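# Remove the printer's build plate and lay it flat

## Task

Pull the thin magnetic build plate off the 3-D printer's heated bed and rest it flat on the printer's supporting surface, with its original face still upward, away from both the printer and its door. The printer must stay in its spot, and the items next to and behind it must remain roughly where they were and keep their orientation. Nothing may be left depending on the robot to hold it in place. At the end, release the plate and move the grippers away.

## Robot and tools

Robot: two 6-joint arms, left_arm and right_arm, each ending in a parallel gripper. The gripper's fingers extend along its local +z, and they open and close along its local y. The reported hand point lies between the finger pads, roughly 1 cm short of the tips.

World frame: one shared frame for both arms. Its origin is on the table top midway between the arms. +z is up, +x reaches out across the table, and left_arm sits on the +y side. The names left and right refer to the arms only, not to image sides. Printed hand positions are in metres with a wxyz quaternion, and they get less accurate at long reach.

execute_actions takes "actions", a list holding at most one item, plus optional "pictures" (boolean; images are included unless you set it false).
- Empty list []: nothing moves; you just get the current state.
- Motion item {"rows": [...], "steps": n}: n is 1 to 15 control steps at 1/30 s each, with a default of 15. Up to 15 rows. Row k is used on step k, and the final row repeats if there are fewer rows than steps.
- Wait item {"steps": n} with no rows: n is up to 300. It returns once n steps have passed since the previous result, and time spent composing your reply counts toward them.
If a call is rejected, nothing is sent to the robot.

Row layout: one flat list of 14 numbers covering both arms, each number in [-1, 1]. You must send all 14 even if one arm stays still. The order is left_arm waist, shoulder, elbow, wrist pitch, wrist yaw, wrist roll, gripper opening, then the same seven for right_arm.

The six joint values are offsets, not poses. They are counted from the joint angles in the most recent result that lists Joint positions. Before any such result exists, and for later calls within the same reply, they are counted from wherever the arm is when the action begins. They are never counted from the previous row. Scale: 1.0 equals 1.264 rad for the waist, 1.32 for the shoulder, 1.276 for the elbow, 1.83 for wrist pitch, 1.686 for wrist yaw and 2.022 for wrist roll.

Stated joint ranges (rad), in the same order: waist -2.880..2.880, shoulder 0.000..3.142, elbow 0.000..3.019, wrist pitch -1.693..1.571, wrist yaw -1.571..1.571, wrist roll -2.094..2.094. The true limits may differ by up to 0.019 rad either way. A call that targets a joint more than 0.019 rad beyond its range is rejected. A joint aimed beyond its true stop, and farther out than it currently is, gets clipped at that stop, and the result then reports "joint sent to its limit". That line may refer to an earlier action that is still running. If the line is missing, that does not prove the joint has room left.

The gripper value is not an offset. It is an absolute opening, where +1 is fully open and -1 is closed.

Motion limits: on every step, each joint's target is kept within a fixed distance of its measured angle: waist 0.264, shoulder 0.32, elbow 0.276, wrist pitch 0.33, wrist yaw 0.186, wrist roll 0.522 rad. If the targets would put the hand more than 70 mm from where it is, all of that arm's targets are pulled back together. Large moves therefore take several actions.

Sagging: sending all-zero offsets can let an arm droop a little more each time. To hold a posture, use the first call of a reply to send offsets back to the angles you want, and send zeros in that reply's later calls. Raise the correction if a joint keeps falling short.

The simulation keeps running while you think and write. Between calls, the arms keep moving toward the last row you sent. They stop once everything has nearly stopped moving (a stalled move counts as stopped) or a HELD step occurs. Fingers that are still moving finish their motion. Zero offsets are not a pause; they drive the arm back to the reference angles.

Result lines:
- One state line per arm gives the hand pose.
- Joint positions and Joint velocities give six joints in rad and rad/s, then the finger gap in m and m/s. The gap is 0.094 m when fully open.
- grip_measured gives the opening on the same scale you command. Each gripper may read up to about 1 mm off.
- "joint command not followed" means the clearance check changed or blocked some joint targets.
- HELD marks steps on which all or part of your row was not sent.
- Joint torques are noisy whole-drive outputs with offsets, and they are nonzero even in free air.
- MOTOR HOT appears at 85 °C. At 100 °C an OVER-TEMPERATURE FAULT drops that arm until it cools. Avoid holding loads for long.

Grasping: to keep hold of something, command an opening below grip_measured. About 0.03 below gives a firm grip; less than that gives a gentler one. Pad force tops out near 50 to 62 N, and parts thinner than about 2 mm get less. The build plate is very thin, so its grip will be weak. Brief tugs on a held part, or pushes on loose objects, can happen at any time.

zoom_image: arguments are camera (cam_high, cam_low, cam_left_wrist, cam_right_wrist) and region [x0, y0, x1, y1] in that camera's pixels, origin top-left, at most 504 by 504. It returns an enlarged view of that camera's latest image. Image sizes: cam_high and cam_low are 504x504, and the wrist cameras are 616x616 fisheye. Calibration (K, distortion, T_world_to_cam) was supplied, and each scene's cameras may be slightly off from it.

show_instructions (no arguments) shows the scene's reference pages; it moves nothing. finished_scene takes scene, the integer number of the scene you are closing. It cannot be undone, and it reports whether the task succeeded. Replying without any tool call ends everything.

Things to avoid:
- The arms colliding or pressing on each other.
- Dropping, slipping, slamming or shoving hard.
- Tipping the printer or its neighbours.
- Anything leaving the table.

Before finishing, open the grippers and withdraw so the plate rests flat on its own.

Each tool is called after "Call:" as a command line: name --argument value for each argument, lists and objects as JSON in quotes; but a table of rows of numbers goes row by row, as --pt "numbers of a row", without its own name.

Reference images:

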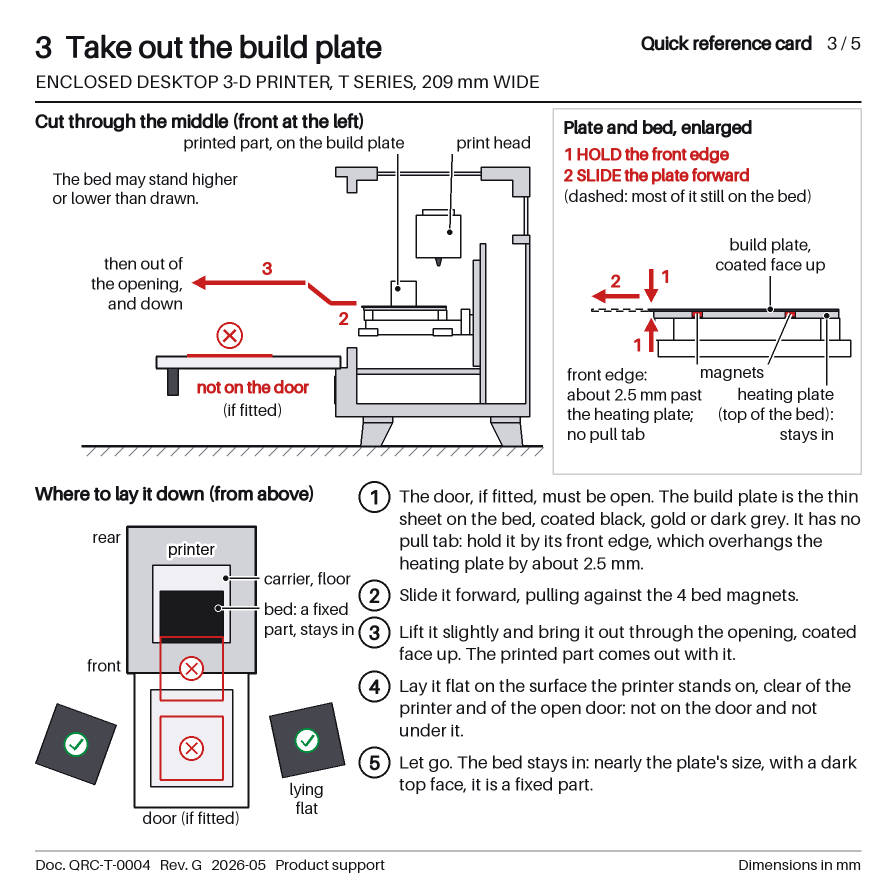

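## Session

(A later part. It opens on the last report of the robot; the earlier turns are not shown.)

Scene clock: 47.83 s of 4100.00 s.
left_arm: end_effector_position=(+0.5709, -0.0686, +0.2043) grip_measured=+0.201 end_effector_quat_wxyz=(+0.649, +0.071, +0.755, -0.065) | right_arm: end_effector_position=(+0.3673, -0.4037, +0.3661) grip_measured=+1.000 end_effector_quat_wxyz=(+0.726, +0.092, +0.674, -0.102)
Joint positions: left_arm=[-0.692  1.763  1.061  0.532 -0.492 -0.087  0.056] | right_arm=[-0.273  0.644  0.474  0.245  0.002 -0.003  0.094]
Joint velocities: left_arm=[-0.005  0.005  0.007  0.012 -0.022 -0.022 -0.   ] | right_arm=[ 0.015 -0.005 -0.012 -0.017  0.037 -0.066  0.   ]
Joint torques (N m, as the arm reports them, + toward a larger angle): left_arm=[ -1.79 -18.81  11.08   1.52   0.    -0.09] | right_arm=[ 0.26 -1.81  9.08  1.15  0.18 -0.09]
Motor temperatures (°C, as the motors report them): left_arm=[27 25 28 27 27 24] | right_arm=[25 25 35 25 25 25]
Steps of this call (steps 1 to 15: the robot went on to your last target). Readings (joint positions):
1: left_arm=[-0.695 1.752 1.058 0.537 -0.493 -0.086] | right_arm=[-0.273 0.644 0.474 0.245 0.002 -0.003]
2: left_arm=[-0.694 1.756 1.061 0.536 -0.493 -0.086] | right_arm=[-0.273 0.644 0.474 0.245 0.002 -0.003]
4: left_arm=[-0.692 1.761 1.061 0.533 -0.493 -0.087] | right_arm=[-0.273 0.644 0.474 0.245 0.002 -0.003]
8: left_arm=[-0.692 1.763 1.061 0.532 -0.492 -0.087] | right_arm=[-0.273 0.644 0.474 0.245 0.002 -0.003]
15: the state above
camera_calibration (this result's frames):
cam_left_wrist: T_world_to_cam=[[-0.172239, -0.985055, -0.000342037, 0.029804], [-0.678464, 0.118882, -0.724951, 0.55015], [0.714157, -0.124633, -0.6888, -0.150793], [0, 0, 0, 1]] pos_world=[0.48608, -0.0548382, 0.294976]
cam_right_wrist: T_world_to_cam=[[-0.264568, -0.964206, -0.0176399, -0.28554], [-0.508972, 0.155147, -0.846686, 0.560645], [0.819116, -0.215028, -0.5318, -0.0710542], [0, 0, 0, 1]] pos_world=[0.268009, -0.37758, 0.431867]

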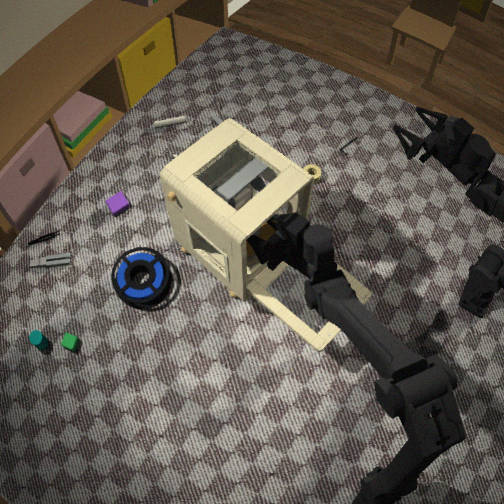

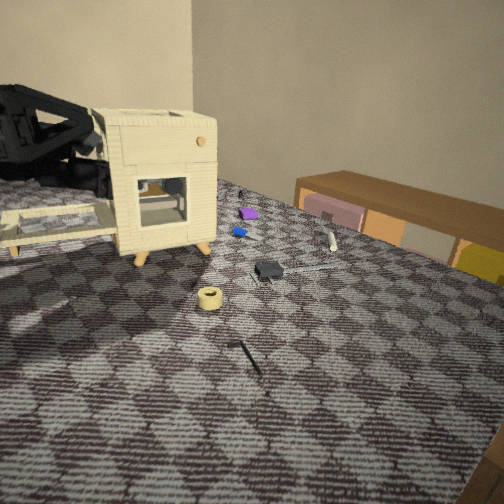

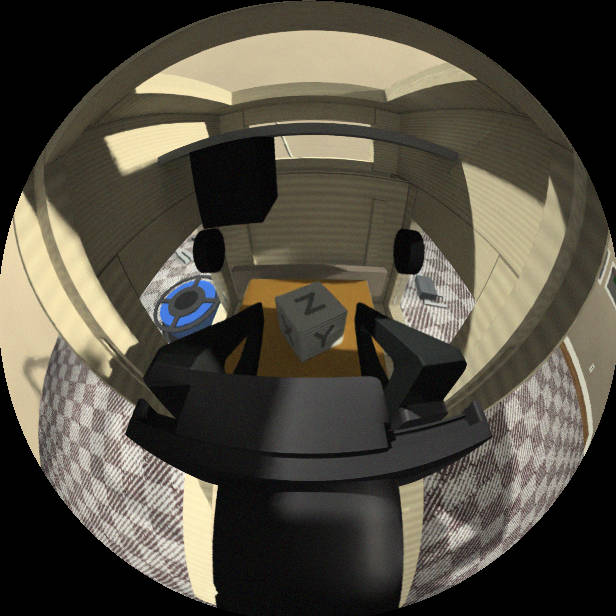

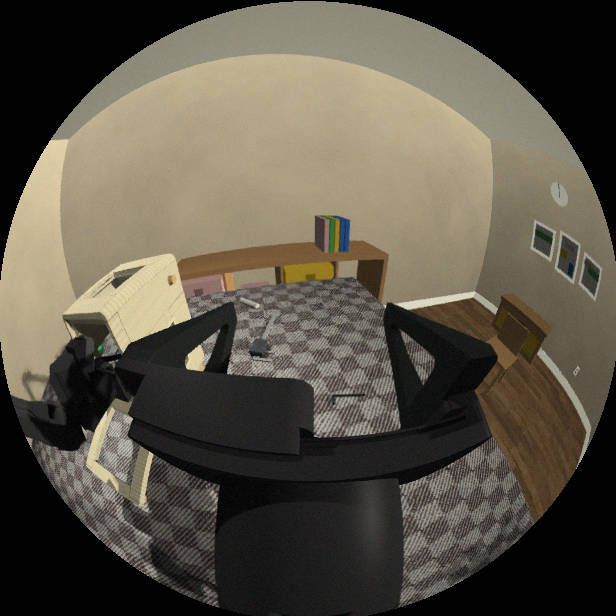

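Call:
execute_actions --actions '[{"rows":[[0.006,0.003,0.038,0,0.002,0,0.2,0,0,0,0,0,0,1],[0.007,0.005,0.04,0,0.003,0,0.2,0,0,0,0,0,0,1],[0.008,0.007,0.043,0,0.004,0,0.2,0,0,0,0,0,0,1],[0.009,0.009,0.046,0,0.004,0,0.2,0,0,0,0,0,0,1],[0.01,0.012,0.049,0,0.005,0,0.2,0,0,0,0,0,0,1],[0.011,0.014,0.052,0,0.006,0,0.2,0,0,0,0,0,0,1],[0.012,0.017,0.055,0,0.007,0,0.2,0,0,0,0,0,0,1],[0.013,0.019,0.058,0,0.008,0,0.2,0,0,0,0,0,0,1],[0.014,0.022,0.06,0,0.008,0,0.2,0,0,0,0,0,0,1],[0.015,0.024,0.062,0,0.008,0,0.2,0,0,0,0,0,0,1]]}]' --pictures false

Call:
execute_actions --actions '[{"steps":10}]'

Call:
zoom_image --camera "cam_low" --region '[60, 100, 220, 250]'

Scene clock: 51.47 s of 4100.00 s.
left_arm: end_effector_position=(+0.5799, -0.0734, +0.2015) grip_measured=+0.201 end_effector_quat_wxyz=(+0.649, +0.072, +0.754, -0.068) | right_arm: end_effector_position=(+0.3673, -0.4037, +0.3661) grip_measured=+1.000 end_effector_quat_wxyz=(+0.726, +0.092, +0.674, -0.102)
Joint positions: left_arm=[-0.687  1.788  1.088  0.532 -0.481 -0.087  0.056] | right_arm=[-0.273  0.644  0.474  0.245  0.002 -0.003  0.094]
Joint velocities: left_arm=[ 0.015 -0.015  0.002  0.022 -0.007 -0.051 -0.   ] | right_arm=[-0.024  0.005 -0.002  0.002 -0.022 -0.037  0.   ]
Joint torques (N m, as the arm reports them, + toward a larger angle): left_arm=[ -1.51 -18.74  11.25   1.61   0.     0.05] | right_arm=[ 0.22 -1.84  9.09  1.14  0.17 -0.1 ]
Motor temperatures (°C, as the motors report them): left_arm=[27 26 29 27 27 24] | right_arm=[25 25 35 25 25 25]
Steps of this call (steps 1 to 15: the robot went on to your last target; steps 16 to 90: nothing new was sent; then 0.13 s passed at rest; steps 91 to 105: all 15 steps of this action). Readings (joint positions):
91: left_arm=[-0.692 1.763 1.061 0.532 -0.492 -0.087] | right_arm=[-0.273 0.644 0.474 0.245 0.002 -0.003]
92: left_arm=[-0.692 1.763 1.061 0.532 -0.491 -0.087] | right_arm=[-0.273 0.644 0.474 0.245 0.002 -0.003]
94: left_arm=[-0.692 1.763 1.061 0.532 -0.490 -0.087] | right_arm=[-0.273 0.644 0.474 0.245 0.002 -0.003]
98: left_arm=[-0.692 1.771 1.072 0.532 -0.484 -0.087] | right_arm=[-0.273 0.644 0.474 0.245 0.002 -0.003]
105: the state above

Scene clock: 51.80 s of 4100.00 s.
left_arm: end_effector_position=(+0.5802, -0.0733, +0.2019) grip_measured=+0.201 end_effector_quat_wxyz=(+0.649, +0.072, +0.754, -0.068) | right_arm: end_effector_position=(+0.3673, -0.4037, +0.3661) grip_measured=+1.000 end_effector_quat_wxyz=(+0.726, +0.092, +0.674, -0.102)
Joint positions: left_arm=[-0.687  1.788  1.089  0.532 -0.481 -0.087  0.056] | right_arm=[-0.273  0.644  0.474  0.245  0.002 -0.003  0.094]
Joint velocities: left_arm=[-0.015 -0.015 -0.012 -0.002  0.081 -0.007  0.001] | right_arm=[ 0.005 -0.005  0.012  0.002 -0.066 -0.007  0.   ]
Joint torques (N m, as the arm reports them, + toward a larger angle): left_arm=[ -1.47 -18.71  11.11   1.65   0.     0.05] | right_arm=[ 0.22 -1.79  9.06  1.14  0.17 -0.09]
Motor temperatures (°C, as the motors report them): left_arm=[27 26 29 27 27 24] | right_arm=[25 25 35 25 25 25]
Steps of this call (steps 1 to 10: the robot went on to your last target). Readings (joint positions):
1: left_arm=[-0.687 1.788 1.088 0.532 -0.481 -0.087] | right_arm=[-0.273 0.644 0.474 0.245 0.002 -0.003]
2: left_arm=[-0.687 1.788 1.089 0.532 -0.481 -0.087] | right_arm=[-0.273 0.644 0.474 0.245 0.002 -0.003]
4: left_arm=[-0.687 1.788 1.089 0.532 -0.481 -0.087] | right_arm=[-0.273 0.644 0.474 0.245 0.002 -0.003]
8: left_arm=[-0.687 1.788 1.089 0.532 -0.481 -0.087] | right_arm=[-0.273 0.644 0.474 0.245 0.002 -0.003]
10: the state above
camera_calibration (this result's frames):
cam_left_wrist: T_world_to_cam=[[-0.176974, -0.984212, 0.00253122, 0.029], [-0.677222, 0.119906, -0.725943, 0.554821], [0.714178, -0.130187, -0.687751, -0.160267], [0, 0, 0, 1]] pos_world=[0.495328, -0.0588488, 0.292471]
cam_right_wrist: T_world_to_cam=[[-0.264568, -0.964206, -0.0176399, -0.28554], [-0.508972, 0.155147, -0.846686, 0.560645], [0.819116, -0.215028, -0.5318, -0.0710542], [0, 0, 0, 1]] pos_world=[0.268009, -0.37758, 0.431867]

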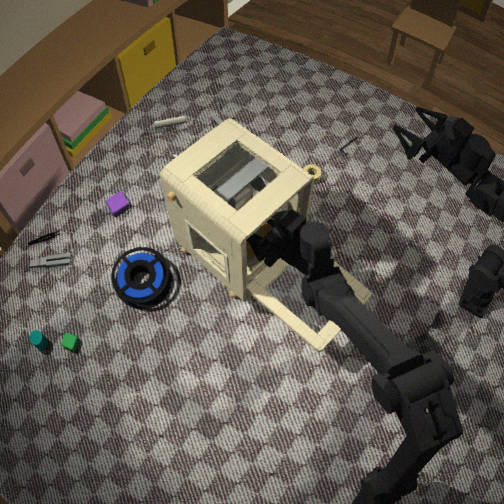

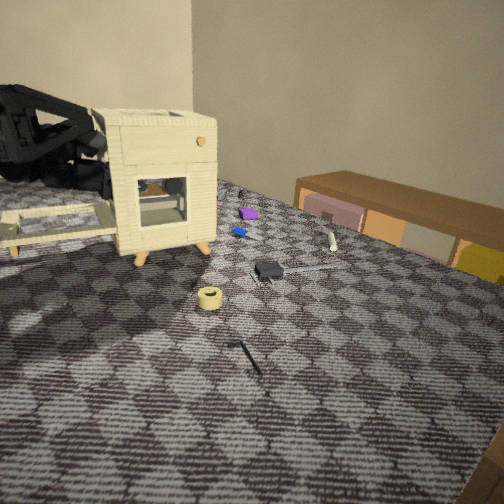

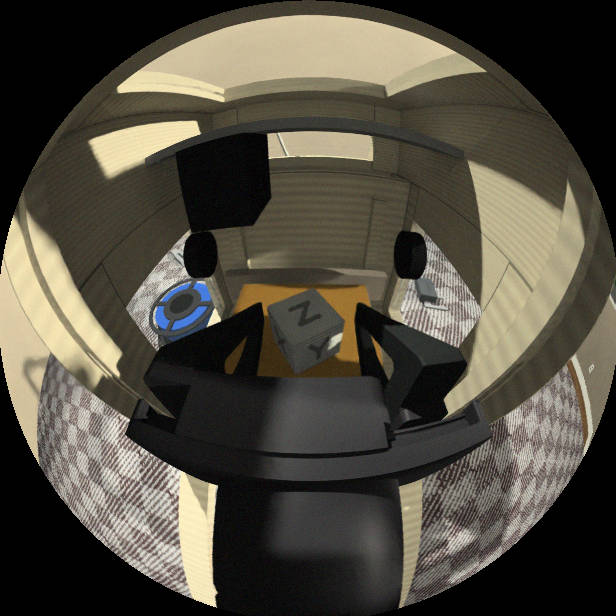

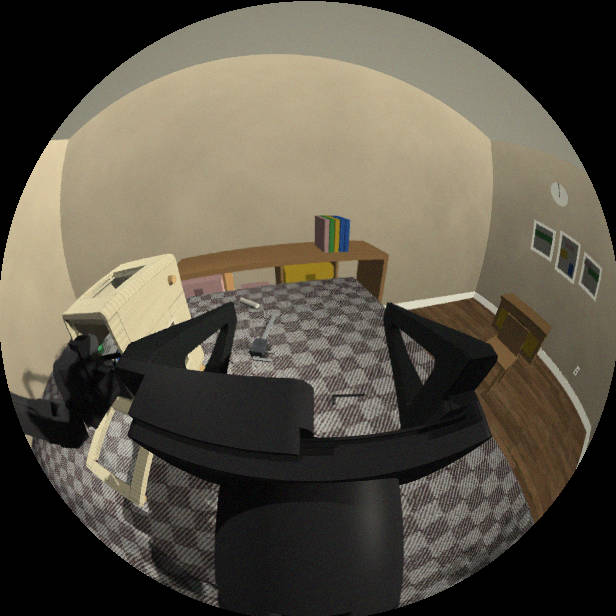

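Region (60, 100, 220, 250) of cam_low's 504x504 image, scaled by 3.150, with more detail than that image has; it fills the top 472 rows of this view, and the rest is white.

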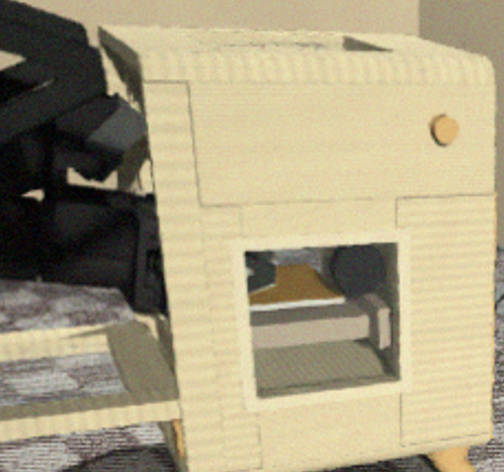

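Call:
execute_actions --actions '[{"rows":[[0.014,0.01,0.047,0,0,0,0.2,0,0,0,0,0,0,1],[0.014,0.01,0.047,0,0,0,0.2,0,0,0,0,0,0,1],[0.014,0.01,0.047,0,0,0,0.2,0,0,0,0,0,0,1],[0.014,0.01,0.047,0,0,0,0.2,0,0,0,0,0,0,1],[0.014,0.01,0.047,0,0,0,0.15,0,0,0,0,0,0,1],[0.014,0.01,0.047,0,0,0,0.1,0,0,0,0,0,0,1],[0.014,0.01,0.047,0,0,0,0.05,0,0,0,0,0,0,1]]}]'

Call:
zoom_image --camera "cam_left_wrist" --region '[210, 240, 410, 400]'

Scene clock: 54.17 s of 4100.00 s.
left_arm: end_effector_position=(+0.5835, -0.0719, +0.2025) grip_measured=+0.052 end_effector_quat_wxyz=(+0.650, +0.070, +0.754, -0.067) | right_arm: end_effector_position=(+0.3673, -0.4037, +0.3661) grip_measured=+1.000 end_effector_quat_wxyz=(+0.726, +0.092, +0.674, -0.102)
Joint positions: left_arm=[-0.682  1.792  1.095  0.532 -0.481 -0.087  0.049] | right_arm=[-0.273  0.644  0.474  0.245  0.002 -0.003  0.094]
Joint velocities: left_arm=[-0.005 -0.005  0.017 -0.002 -0.007  0.066 -0.   ] | right_arm=[-0.015 -0.005 -0.002  0.002  0.022 -0.066  0.   ]
Joint torques (N m, as the arm reports them, + toward a larger angle): left_arm=[ -1.49 -18.51  11.29   1.64  -0.1    0.04] | right_arm=[ 0.29 -1.82  9.07  1.15  0.18 -0.09]
Motor temperatures (°C, as the motors report them): left_arm=[27 26 29 27 27 24] | right_arm=[25 25 35 25 25 25]
Steps of this call (steps 1 to 15: the robot went on to your last target; steps 16 to 56: nothing new was sent; steps 57 to 71: all 15 steps of this action). Readings (joint positions):
57: left_arm=[-0.687 1.788 1.089 0.532 -0.481 -0.087] | right_arm=[-0.273 0.644 0.474 0.245 0.002 -0.003]
58: left_arm=[-0.686 1.789 1.090 0.532 -0.481 -0.087] | right_arm=[-0.273 0.644 0.474 0.245 0.002 -0.003]
60: left_arm=[-0.685 1.791 1.093 0.532 -0.481 -0.087] | right_arm=[-0.273 0.644 0.474 0.245 0.002 -0.003]
64: left_arm=[-0.682 1.792 1.095 0.532 -0.481 -0.087] | right_arm=[-0.273 0.644 0.474 0.245 0.002 -0.003]
71: the state above
camera_calibration (this result's frames):
cam_left_wrist: T_world_to_cam=[[-0.172472, -0.985008, 0.0036461, 0.028041], [-0.676473, 0.115756, -0.727313, 0.556846], [0.715987, -0.127908, -0.686296, -0.163175], [0, 0, 0, 1]] pos_world=[0.498359, -0.0577091, 0.292913]
cam_right_wrist: T_world_to_cam=[[-0.264568, -0.964206, -0.0176399, -0.28554], [-0.508972, 0.155147, -0.846686, 0.560645], [0.819116, -0.215028, -0.5318, -0.0710542], [0, 0, 0, 1]] pos_world=[0.268009, -0.37758, 0.431867]

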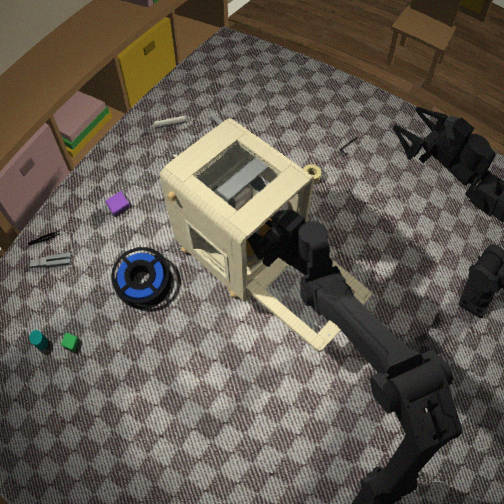

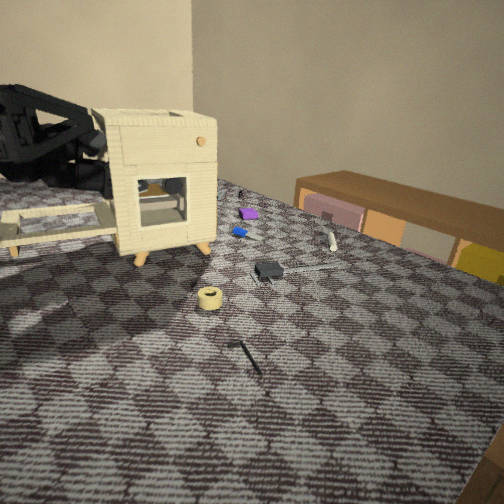

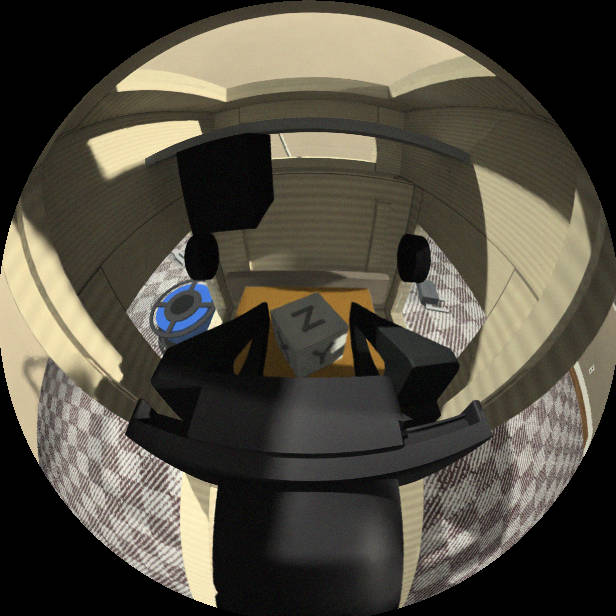

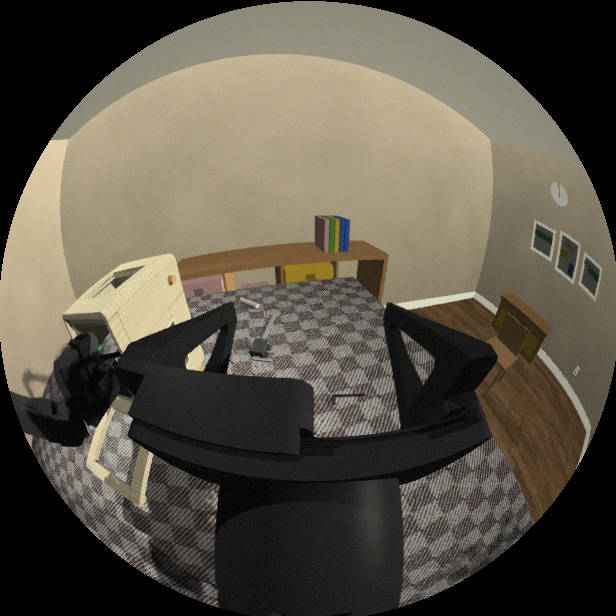

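Region (210, 240, 410, 400) of cam_left_wrist's 616x616 image, scaled by 2.520, with more detail than that image has; it fills the top 403 rows of this view, and the rest is white.

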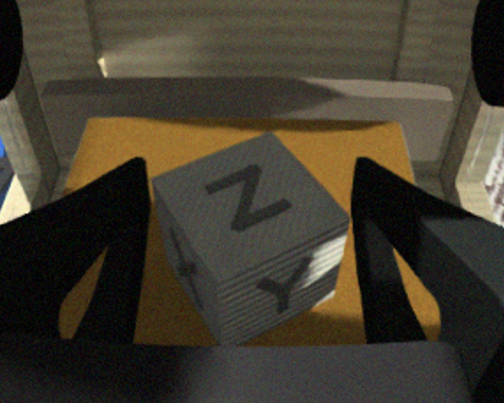

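Call:
execute_actions --actions '[{"rows":[[0,0,0.025,0,0,0,0.02,0,0,0,0,0,0,1],[0,0,0.025,0,0,0,-0.01,0,0,0,0,0,0,1],[0,0,0.025,0,0,0,-0.04,0,0,0,0,0,0,1],[0,0,0.025,0,0,0,-0.06,0,0,0,0,0,0,1],[0,0,0.025,0,0,0,-0.08,0,0,0,0,0,0,1],[0,0,0.025,0,0,0,-0.1,0,0,0,0,0,0,1],[0,0,0.025,0,0,0,-0.115,0,0,0,0,0,0,1],[0,0,0.025,0,0,0,-0.13,0,0,0,0,0,0,1],[0,0,0.025,0,0,0,-0.145,0,0,0,0,0,0,1],[0,0,0.025,0,0,0,-0.16,0,0,0,0,0,0,1]]}]'

Scene clock: 56.07 s of 4100.00 s.
left_arm: end_effector_position=(+0.5836, -0.0714, +0.2025) grip_measured=-0.156 end_effector_quat_wxyz=(+0.650, +0.069, +0.754, -0.066) | right_arm: end_effector_position=(+0.3673, -0.4037, +0.3661) grip_measured=+1.000 end_effector_quat_wxyz=(+0.726, +0.092, +0.674, -0.102)
Joint positions: left_arm=[-0.682  1.792  1.095  0.532 -0.484 -0.087  0.04 ] | right_arm=[-0.273  0.644  0.474  0.245  0.002 -0.003  0.094]
Joint velocities: left_arm=[-0.005  0.005 -0.022 -0.022  0.007 -0.051 -0.001] | right_arm=[-0.005 -0.015 -0.012 -0.012 -0.022 -0.066  0.   ]
Joint torques (N m, as the arm reports them, + toward a larger angle): left_arm=[ -2.25 -19.47   9.76   1.64  -0.02   0.04] | right_arm=[ 0.15 -1.79  9.07  1.15  0.17 -0.1 ]
Motor temperatures (°C, as the motors report them): left_arm=[27 26 29 27 27 24] | right_arm=[25 25 35 25 25 25]
Steps of this call (steps 1 to 15: the robot went on to your last target; steps 16 to 42: nothing new was sent; steps 43 to 57: all 15 steps of this action). Readings (joint positions):
43: left_arm=[-0.682 1.792 1.095 0.532 -0.481 -0.087] | right_arm=[-0.273 0.644 0.474 0.245 0.002 -0.003]
44: left_arm=[-0.682 1.792 1.095 0.532 -0.481 -0.087] | right_arm=[-0.273 0.644 0.474 0.245 0.002 -0.003]
46: left_arm=[-0.682 1.792 1.095 0.532 -0.481 -0.087] | right_arm=[-0.273 0.644 0.474 0.245 0.002 -0.003]
50: left_arm=[-0.682 1.792 1.095 0.532 -0.482 -0.087] | right_arm=[-0.273 0.644 0.474 0.245 0.002 -0.003]
57: the state above
camera_calibration (this result's frames):
cam_left_wrist: T_world_to_cam=[[-0.169878, -0.98546, 0.00326348, 0.0270296], [-0.676575, 0.114222, -0.727461, 0.556862], [0.716511, -0.125787, -0.686141, -0.163346], [0, 0, 0, 1]] pos_world=[0.49839, -0.057516, 0.292929]
cam_right_wrist: T_world_to_cam=[[-0.264568, -0.964206, -0.0176399, -0.28554], [-0.508972, 0.155147, -0.846686, 0.560645], [0.819116, -0.215028, -0.5318, -0.0710542], [0, 0, 0, 1]] pos_world=[0.268009, -0.37758, 0.431867]

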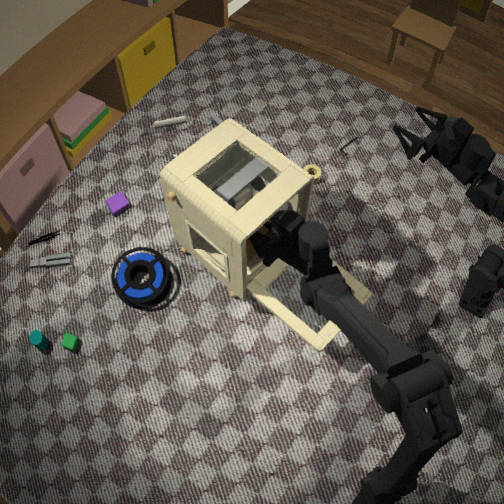

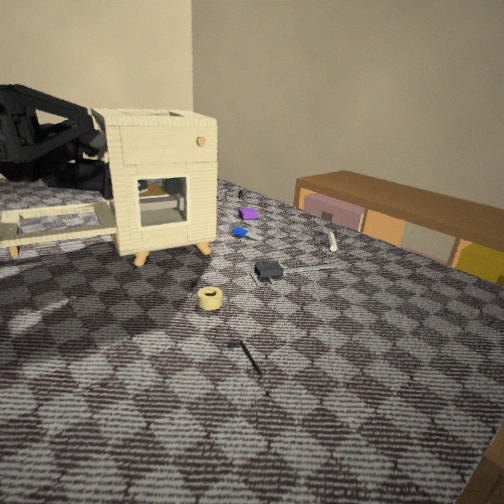

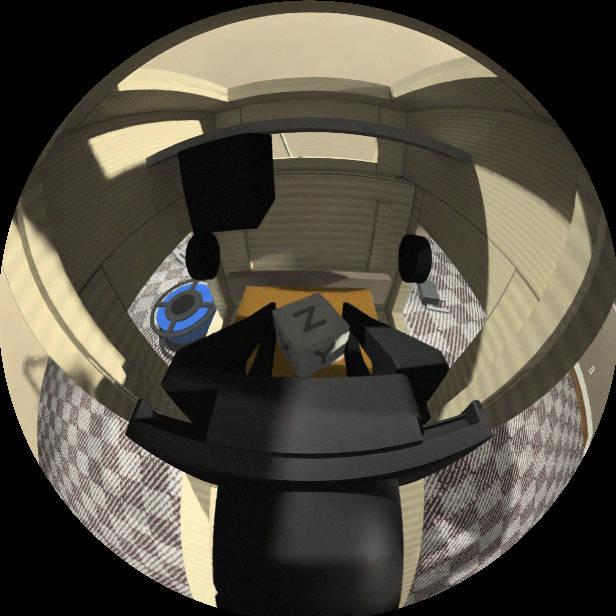

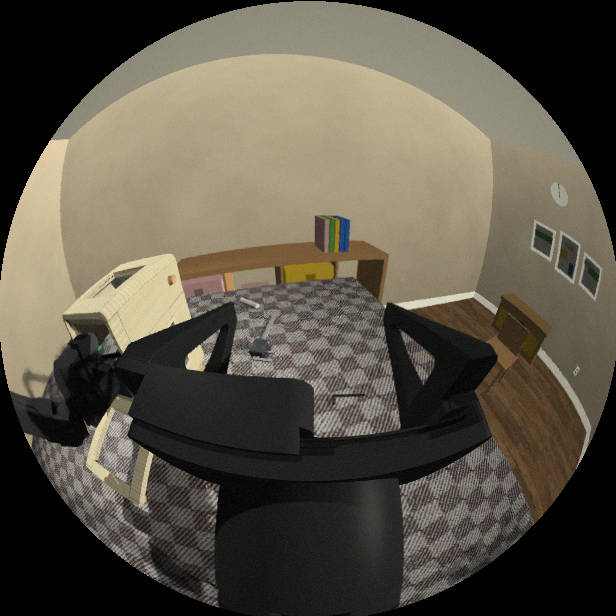

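Call:
execute_actions --actions '[{"rows":[[0,0,0.02,0,0,0,-0.17,0,0,0,0,0,0,1],[0,0,0.02,0,0,0,-0.18,0,0,0,0,0,0,1],[0,0,0.02,0,0,0,-0.19,0,0,0,0,0,0,1]],"steps":12}]'

Call:
zoom_image --camera "cam_left_wrist" --region '[210, 240, 410, 400]'

Scene clock: 57.30 s of 4100.00 s.
left_arm: end_effector_position=(+0.5836, -0.0713, +0.2025) grip_measured=-0.183 end_effector_quat_wxyz=(+0.650, +0.069, +0.754, -0.066) | right_arm: end_effector_position=(+0.3673, -0.4037, +0.3661) grip_measured=+1.000 end_effector_quat_wxyz=(+0.726, +0.092, +0.674, -0.102)
Joint positions: left_arm=[-0.682  1.792  1.095  0.532 -0.485 -0.087  0.038] | right_arm=[-0.273  0.644  0.474  0.245  0.002 -0.003  0.094]
Joint velocities: left_arm=[-0.005 -0.005 -0.032 -0.002 -0.022 -0.037 -0.001] | right_arm=[-0.005 -0.015 -0.002 -0.002 -0.007  0.081  0.   ]
Joint torques (N m, as the arm reports them, + toward a larger angle): left_arm=[ -2.32 -19.54   9.18   1.63  -0.08   0.04] | right_arm=[ 0.28 -1.83  9.09  1.13  0.17 -0.09]
Motor temperatures (°C, as the motors report them): left_arm=[27 26 29 27 27 24] | right_arm=[25 25 35 25 25 25]
Steps of this call (steps 1 to 15: the robot went on to your last target; steps 16 to 25: nothing new was sent; steps 26 to 37: all 12 steps of this action). Readings (joint positions):
26: left_arm=[-0.682 1.792 1.095 0.532 -0.485 -0.087] | right_arm=[-0.273 0.644 0.474 0.245 0.002 -0.003]
27: left_arm=[-0.682 1.792 1.095 0.532 -0.485 -0.087] | right_arm=[-0.273 0.644 0.474 0.245 0.002 -0.003]
29: left_arm=[-0.682 1.792 1.095 0.532 -0.485 -0.087] | right_arm=[-0.273 0.644 0.474 0.245 0.002 -0.003]
33: left_arm=[-0.682 1.792 1.095 0.532 -0.485 -0.087] | right_arm=[-0.273 0.644 0.474 0.245 0.002 -0.003]
37: the state above
camera_calibration (this result's frames):
cam_left_wrist: T_world_to_cam=[[-0.169136, -0.985588, 0.00315427, 0.0267406], [-0.676603, 0.113783, -0.727504, 0.556867], [0.71666, -0.125181, -0.686097, -0.163395], [0, 0, 0, 1]] pos_world=[0.498399, -0.0574608, 0.292934]
cam_right_wrist: T_world_to_cam=[[-0.264568, -0.964206, -0.0176399, -0.28554], [-0.508972, 0.155147, -0.846686, 0.560645], [0.819116, -0.215028, -0.5318, -0.0710542], [0, 0, 0, 1]] pos_world=[0.268009, -0.37758, 0.431867]

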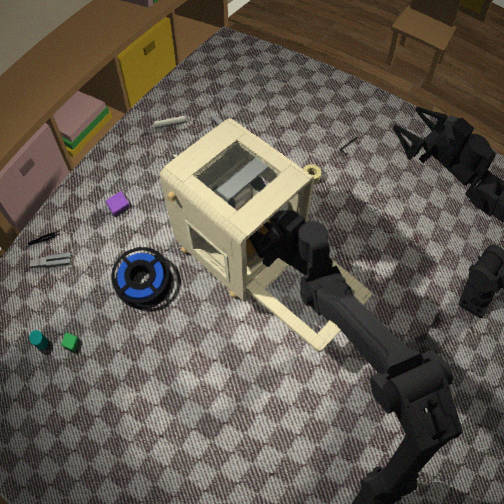

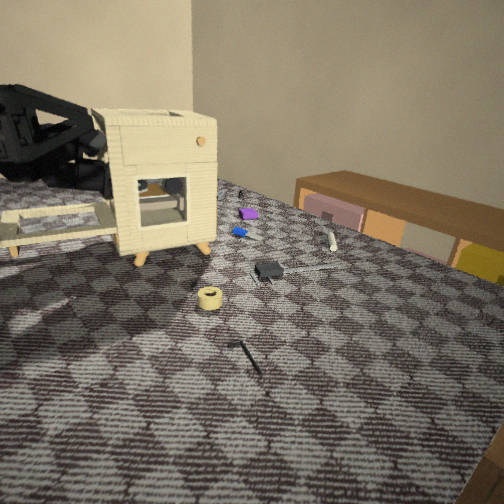

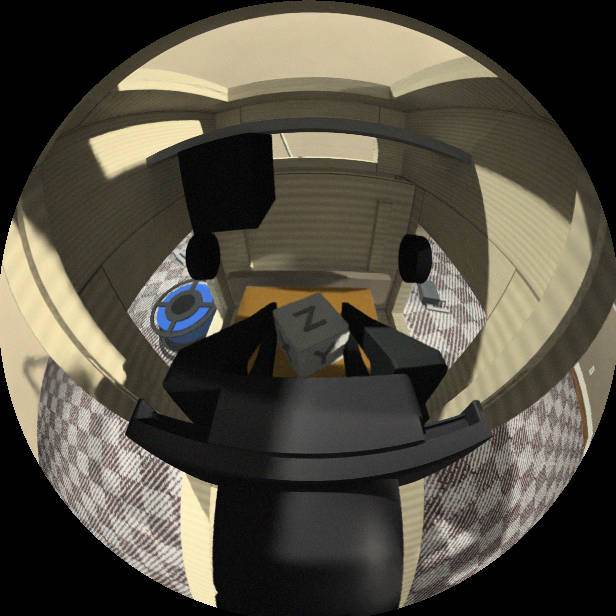

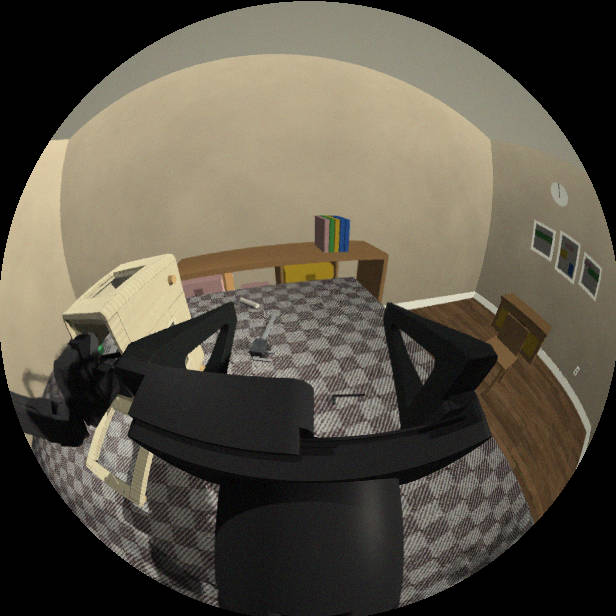

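Region (210, 240, 410, 400) of cam_left_wrist's 616x616 image, scaled by 2.520, with more detail than that image has; it fills the top 403 rows of this view, and the rest is white.

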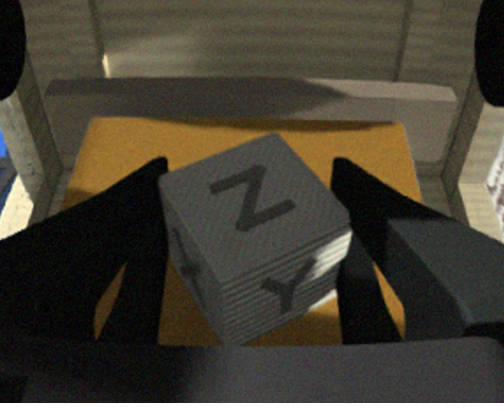

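Call:
execute_actions --actions '[{"rows":[[0,0,0.015,0,0,0,-0.21,0,0,0,0,0,0,1],[0,0,0.012,0,0,0,-0.23,0,0,0,0,0,0,1],[-0.003,-0.005,0.01,0.003,0,0,-0.25,0,0,0,0,0,0,1],[-0.005,-0.01,0.008,0.005,-0.001,0,-0.25,0,0,0,0,0,0,1],[-0.007,-0.014,0.003,0.006,-0.003,0,-0.25,0,0,0,0,0,0,1],[-0.009,-0.018,-0.002,0.007,-0.004,0,-0.25,0,0,0,0,0,0,1],[-0.011,-0.022,-0.007,0.008,-0.006,0,-0.25,0,0,0,0,0,0,1],[-0.014,-0.026,-0.013,0.009,-0.008,0,-0.25,0,0,0,0,0,0,1],[-0.016,-0.03,-0.019,0.01,-0.009,0,-0.25,0,0,0,0,0,0,1],[-0.018,-0.034,-0.024,0.011,-0.011,0,-0.25,0,0,0,0,0,0,1],[-0.021,-0.038,-0.03,0.012,-0.012,0,-0.25,0,0,0,0,0,0,1],[-0.023,-0.042,-0.035,0.013,-0.014,0,-0.25,0,0,0,0,0,0,1],[-0.025,-0.046,-0.04,0.014,-0.015,0,-0.25,0,0,0,0,0,0,1],[-0.027,-0.049,-0.045,0.015,-0.017,0,-0.25,0,0,0,0,0,0,1],[-0.029,-0.052,-0.05,0.015,-0.018,0,-0.25,0,0,0,0,0,0,1]]}]' --pictures false

Call:
execute_actions --actions '[{"steps":12}]'

Scene clock: 61.23 s of 4100.00 s.
left_arm: end_effector_position=(+0.5661, -0.0650, +0.2023) grip_measured=-0.228 end_effector_quat_wxyz=(+0.650, +0.067, +0.755, -0.060) | right_arm: end_effector_position=(+0.3673, -0.4037, +0.3661) grip_measured=+1.000 end_effector_quat_wxyz=(+0.726, +0.092, +0.674, -0.102)
Joint positions: left_arm=[-0.697  1.756  1.044  0.54  -0.51  -0.087  0.036] | right_arm=[-0.273  0.644  0.474  0.245  0.002 -0.003  0.094]
Joint velocities: left_arm=[-0.112 -0.171 -0.227  0.007 -0.081 -0.051  0.   ] | right_arm=[-0.015 -0.005 -0.007 -0.027 -0.066  0.022  0.   ]
Joint torques (N m, as the arm reports them, + toward a larger angle): left_arm=[ -3.7  -20.63   7.26   2.38  -0.21   0.04] | right_arm=[ 0.22 -1.82  9.08  1.13  0.17 -0.09]
Motor temperatures (°C, as the motors report them): left_arm=[27 26 29 27 27 24] | right_arm=[25 25 35 25 25 25]
Steps of this call (steps 1 to 15: the robot went on to your last target; steps 16 to 90: nothing new was sent; then 0.43 s passed at rest; steps 91 to 105: all 15 steps of this action). Readings (joint positions):
91: left_arm=[-0.682 1.792 1.095 0.532 -0.485 -0.087] | right_arm=[-0.273 0.644 0.474 0.245 0.002 -0.003]
92: left_arm=[-0.682 1.792 1.095 0.532 -0.485 -0.087] | right_arm=[-0.273 0.644 0.474 0.245 0.002 -0.003]
94: left_arm=[-0.682 1.792 1.095 0.532 -0.485 -0.087] | right_arm=[-0.273 0.644 0.474 0.245 0.002 -0.003]
98: left_arm=[-0.683 1.791 1.094 0.532 -0.488 -0.087] | right_arm=[-0.273 0.644 0.474 0.245 0.002 -0.003]
105: the state above

Scene clock: 61.63 s of 4100.00 s.
left_arm: end_effector_position=(+0.5580, -0.0692, +0.2024) grip_measured=-0.228 end_effector_quat_wxyz=(+0.649, +0.072, +0.755, -0.063) | right_arm: end_effector_position=(+0.3673, -0.4037, +0.3661) grip_measured=+1.000 end_effector_quat_wxyz=(+0.726, +0.092, +0.674, -0.102)
Joint positions: left_arm=[-0.71   1.746  1.031  0.54  -0.512 -0.087  0.036] | right_arm=[-0.273  0.644  0.474  0.245  0.002 -0.003  0.094]
Joint velocities: left_arm=[-0.005 -0.024 -0.007 -0.012  0.007  0.051 -0.001] | right_arm=[-0.005  0.005  0.002 -0.007 -0.037 -0.066  0.   ]
Joint torques (N m, as the arm reports them, + toward a larger angle): left_arm=[ -2.96 -20.56   7.2    2.47  -0.2    0.03] | right_arm=[ 0.23 -1.84  9.06  1.14  0.18 -0.09]
Motor temperatures (°C, as the motors report them): left_arm=[27 26 29 27 27 24] | right_arm=[25 25 35 25 25 25]
Steps of this call (steps 1 to 12: the robot went on to your last target). Readings (joint positions):
1: left_arm=[-0.700 1.751 1.038 0.540 -0.511 -0.087] | right_arm=[-0.273 0.644 0.474 0.245 0.002 -0.003]
2: left_arm=[-0.703 1.748 1.034 0.540 -0.512 -0.087] | right_arm=[-0.273 0.644 0.474 0.245 0.002 -0.003]
4: left_arm=[-0.708 1.746 1.031 0.540 -0.512 -0.087] | right_arm=[-0.273 0.644 0.474 0.245 0.002 -0.003]
8: left_arm=[-0.710 1.746 1.031 0.540 -0.512 -0.087] | right_arm=[-0.273 0.644 0.474 0.245 0.002 -0.003]
12: the state above
camera_calibration (this result's frames):
cam_left_wrist: T_world_to_cam=[[-0.170645, -0.985318, -0.00533384, 0.0270888], [-0.679425, 0.121585, -0.723601, 0.540531], [0.713626, -0.119855, -0.690198, -0.141986], [0, 0, 0, 1]] pos_world=[0.473198, -0.0560474, 0.293275]
cam_right_wrist: T_world_to_cam=[[-0.264568, -0.964206, -0.0176399, -0.28554], [-0.508972, 0.155147, -0.846686, 0.560645], [0.819116, -0.215028, -0.5318, -0.0710542], [0, 0, 0, 1]] pos_world=[0.268009, -0.37758, 0.431867]

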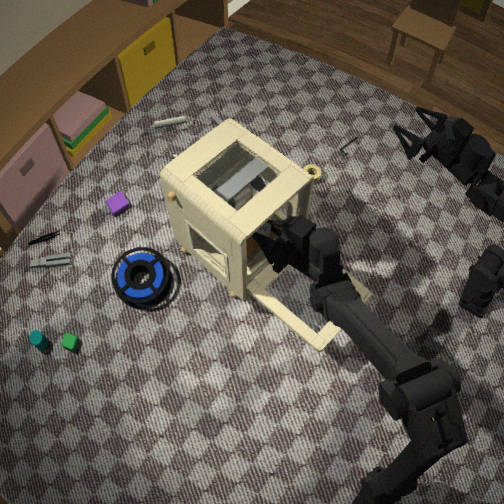

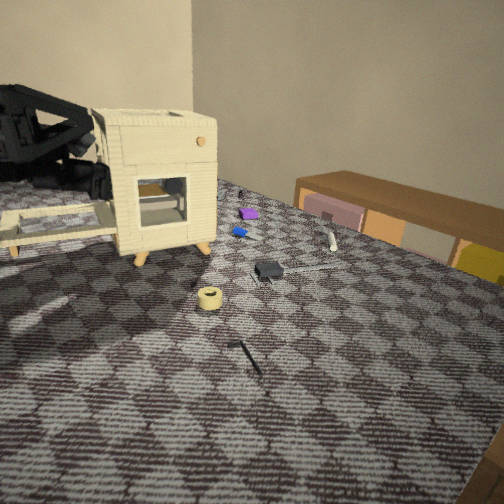

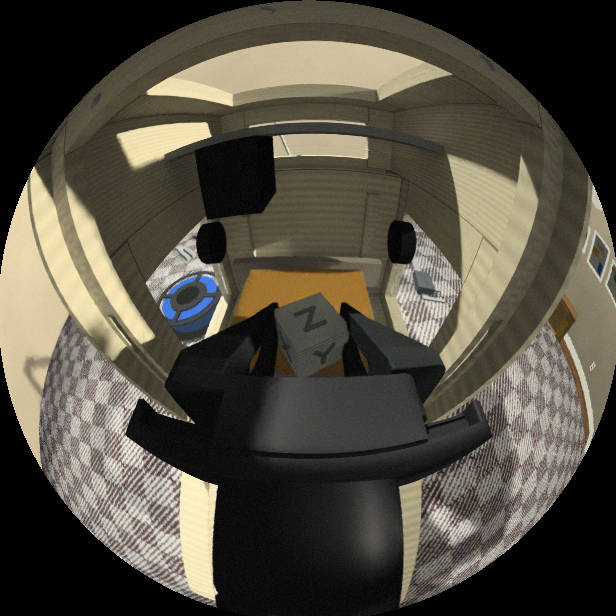

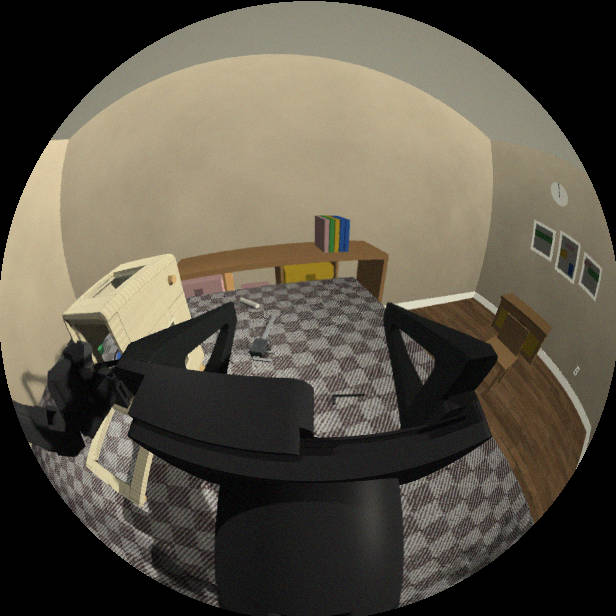

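Call:
execute_actions --actions '[{"rows":[[0,-0.025,0,0,0,0,-0.26,0,0,0,0,0,0,1],[-0.005,-0.04,-0.01,0,-0.004,0,-0.26,0,0,0,0,0,0,1],[-0.012,-0.055,-0.025,0,-0.009,0,-0.26,0,0,0,0,0,0,1],[-0.02,-0.075,-0.045,0,-0.015,0,-0.26,0,0,0,0,0,0,1],[-0.03,-0.095,-0.065,0,-0.022,0,-0.26,0,0,0,0,0,0,1],[-0.04,-0.115,-0.085,-0.003,-0.03,0,-0.26,0,0,0,0,0,0,1],[-0.051,-0.135,-0.105,-0.005,-0.038,0,-0.26,0,0,0,0,0,0,1],[-0.062,-0.155,-0.125,-0.007,-0.046,0,-0.26,0,0,0,0,0,0,1],[-0.074,-0.175,-0.147,-0.009,-0.055,0,-0.26,0,0,0,0,0,0,1],[-0.086,-0.195,-0.168,-0.011,-0.064,0,-0.26,0,0,0,0,0,0,1],[-0.098,-0.213,-0.187,-0.013,-0.073,0,-0.26,0,0,0,0,0,0,1],[-0.11,-0.23,-0.205,-0.015,-0.082,0,-0.26,0,0,0,0,0,0,1],[-0.12,-0.243,-0.22,-0.017,-0.09,0,-0.26,0,0,0,0,0,0,1],[-0.13,-0.253,-0.232,-0.018,-0.096,0,-0.26,0,0,0,0,0,0,1],[-0.135,-0.26,-0.24,-0.018,-0.1,0,-0.26,0,0,0,0,0,0,1]]}]' --pictures false

Call:
execute_actions --actions '[{"steps":12}]'

Scene clock: 66.67 s of 4100.00 s.
left_arm: end_effector_position=(+0.4323, -0.0387, +0.2424) grip_measured=-0.228 end_effector_quat_wxyz=(+0.659, +0.074, +0.746, -0.056) | right_arm: end_effector_position=(+0.3673, -0.4037, +0.3661) grip_measured=+1.000 end_effector_quat_wxyz=(+0.726, +0.092, +0.674, -0.102)
Joint positions: left_arm=[-0.859  1.427  0.75   0.516 -0.669 -0.087  0.036] | right_arm=[-0.273  0.644  0.474  0.245  0.002 -0.003  0.094]
Joint velocities: left_arm=[-0.484 -0.601 -0.432 -0.042 -0.154  0.051 -0.001] | right_arm=[-0.015 -0.015 -0.002 -0.012 -0.007 -0.066  0.   ]
Joint torques (N m, as the arm reports them, + toward a larger angle): left_arm=[ -1.93 -11.81   7.6    1.26  -0.25   0.04] | right_arm=[ 0.25 -1.83  9.08  1.14  0.17 -0.09]
Motor temperatures (°C, as the motors report them): left_arm=[27 26 28 27 27 24] | right_arm=[25 25 35 25 25 25]
Steps of this call (steps 1 to 30: the robot went on to your last target; steps 31 to 90: nothing new was sent; then 1.53 s passed at rest; steps 91 to 105: all 15 steps of this action). Readings (joint positions):
91: left_arm=[-0.710 1.746 1.031 0.540 -0.512 -0.087] | right_arm=[-0.273 0.644 0.474 0.245 0.002 -0.003]
92: left_arm=[-0.710 1.744 1.030 0.540 -0.512 -0.087] | right_arm=[-0.273 0.644 0.474 0.245 0.002 -0.003]
94: left_arm=[-0.711 1.729 1.011 0.540 -0.524 -0.087] | right_arm=[-0.273 0.644 0.474 0.245 0.002 -0.003]
98: left_arm=[-0.735 1.636 0.913 0.534 -0.575 -0.087] | right_arm=[-0.273 0.644 0.474 0.245 0.002 -0.003]
105: the state above

Scene clock: 67.07 s of 4100.00 s.
left_arm: end_effector_position=(+0.4170, -0.0413, +0.2444) grip_measured=-0.228 end_effector_quat_wxyz=(+0.659, +0.081, +0.745, -0.062) | right_arm: end_effector_position=(+0.3673, -0.4037, +0.3661) grip_measured=+1.000 end_effector_quat_wxyz=(+0.726, +0.092, +0.674, -0.102)
Joint positions: left_arm=[-0.886  1.397  0.727  0.511 -0.677 -0.087  0.036] | right_arm=[-0.273  0.644  0.474  0.245  0.002 -0.003  0.094]
Joint velocities: left_arm=[-0.015 -0.015 -0.007 -0.007  0.037  0.022  0.001] | right_arm=[-0.024 -0.005 -0.007 -0.012 -0.022  0.022  0.   ]
Joint torques (N m, as the arm reports them, + toward a larger angle): left_arm=[ -1.97 -12.16   7.35   1.49  -0.24   0.03] | right_arm=[ 0.25 -1.82  9.05  1.16  0.18 -0.09]
Motor temperatures (°C, as the motors report them): left_arm=[27 26 28 27 27 24] | right_arm=[25 25 35 25 25 25]
Steps of this call (steps 1 to 12: the robot went on to your last target). Readings (joint positions):
1: left_arm=[-0.872 1.410 0.738 0.515 -0.673 -0.087] | right_arm=[-0.273 0.644 0.474 0.245 0.002 -0.003]
2: left_arm=[-0.882 1.399 0.730 0.515 -0.675 -0.087] | right_arm=[-0.273 0.644 0.474 0.245 0.002 -0.003]
4: left_arm=[-0.886 1.394 0.727 0.514 -0.675 -0.087] | right_arm=[-0.273 0.644 0.474 0.245 0.002 -0.003]
8: left_arm=[-0.886 1.397 0.727 0.511 -0.677 -0.087] | right_arm=[-0.273 0.644 0.474 0.245 0.002 -0.003]
12: the state above
camera_calibration (this result's frames):
cam_left_wrist: T_world_to_cam=[[-0.183419, -0.982837, -0.0197303, 0.0397044], [-0.656284, 0.137371, -0.741903, 0.467196], [0.73188, -0.123131, -0.670217, -0.0216368], [0, 0, 0, 1]] pos_world=[0.329732, -0.0278205, 0.332896]
cam_right_wrist: T_world_to_cam=[[-0.264568, -0.964206, -0.0176399, -0.28554], [-0.508972, 0.155147, -0.846686, 0.560645], [0.819116, -0.215028, -0.5318, -0.0710542], [0, 0, 0, 1]] pos_world=[0.268009, -0.37758, 0.431867]

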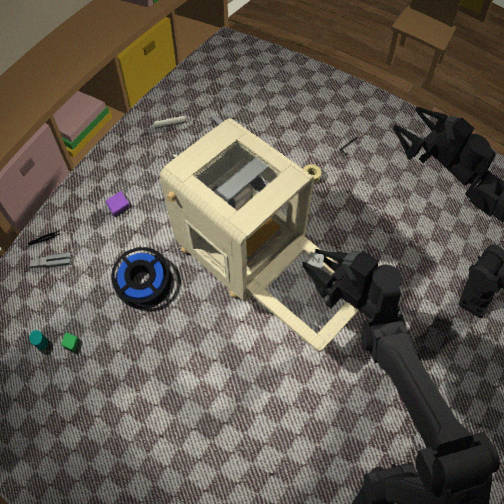

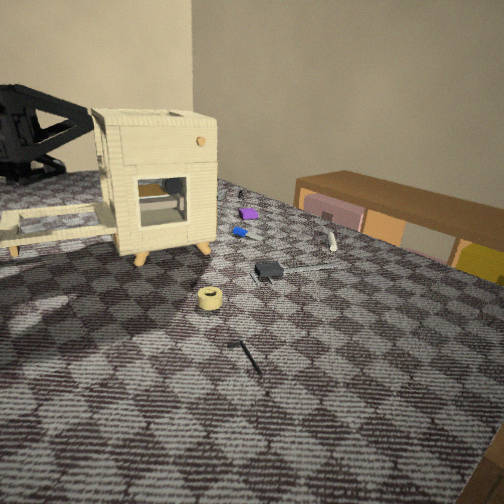

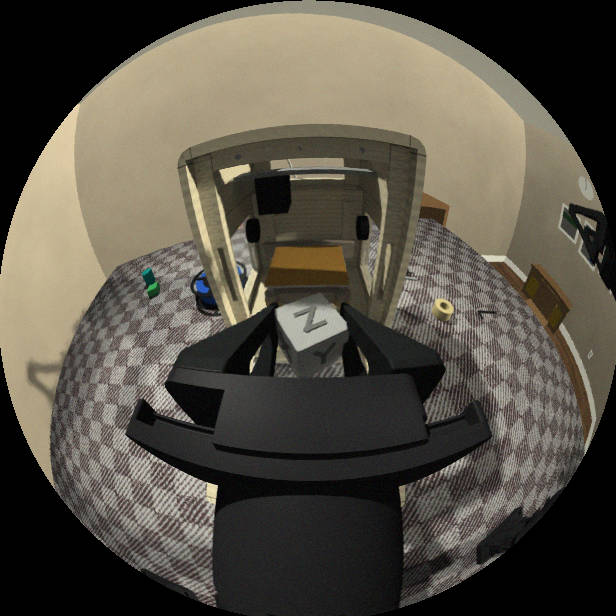

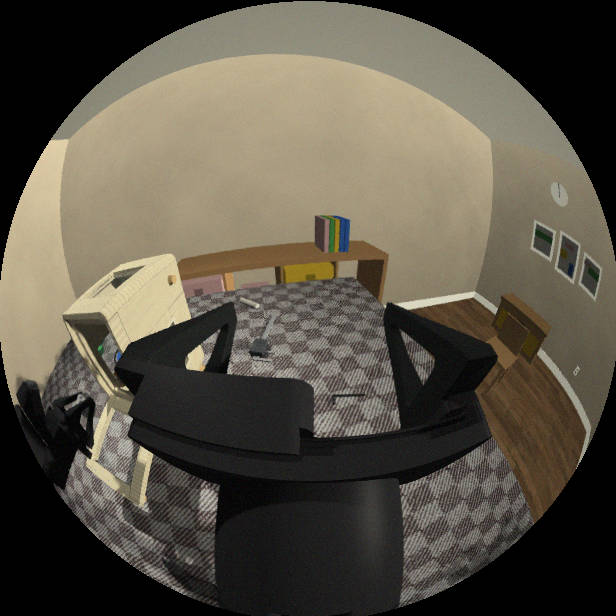

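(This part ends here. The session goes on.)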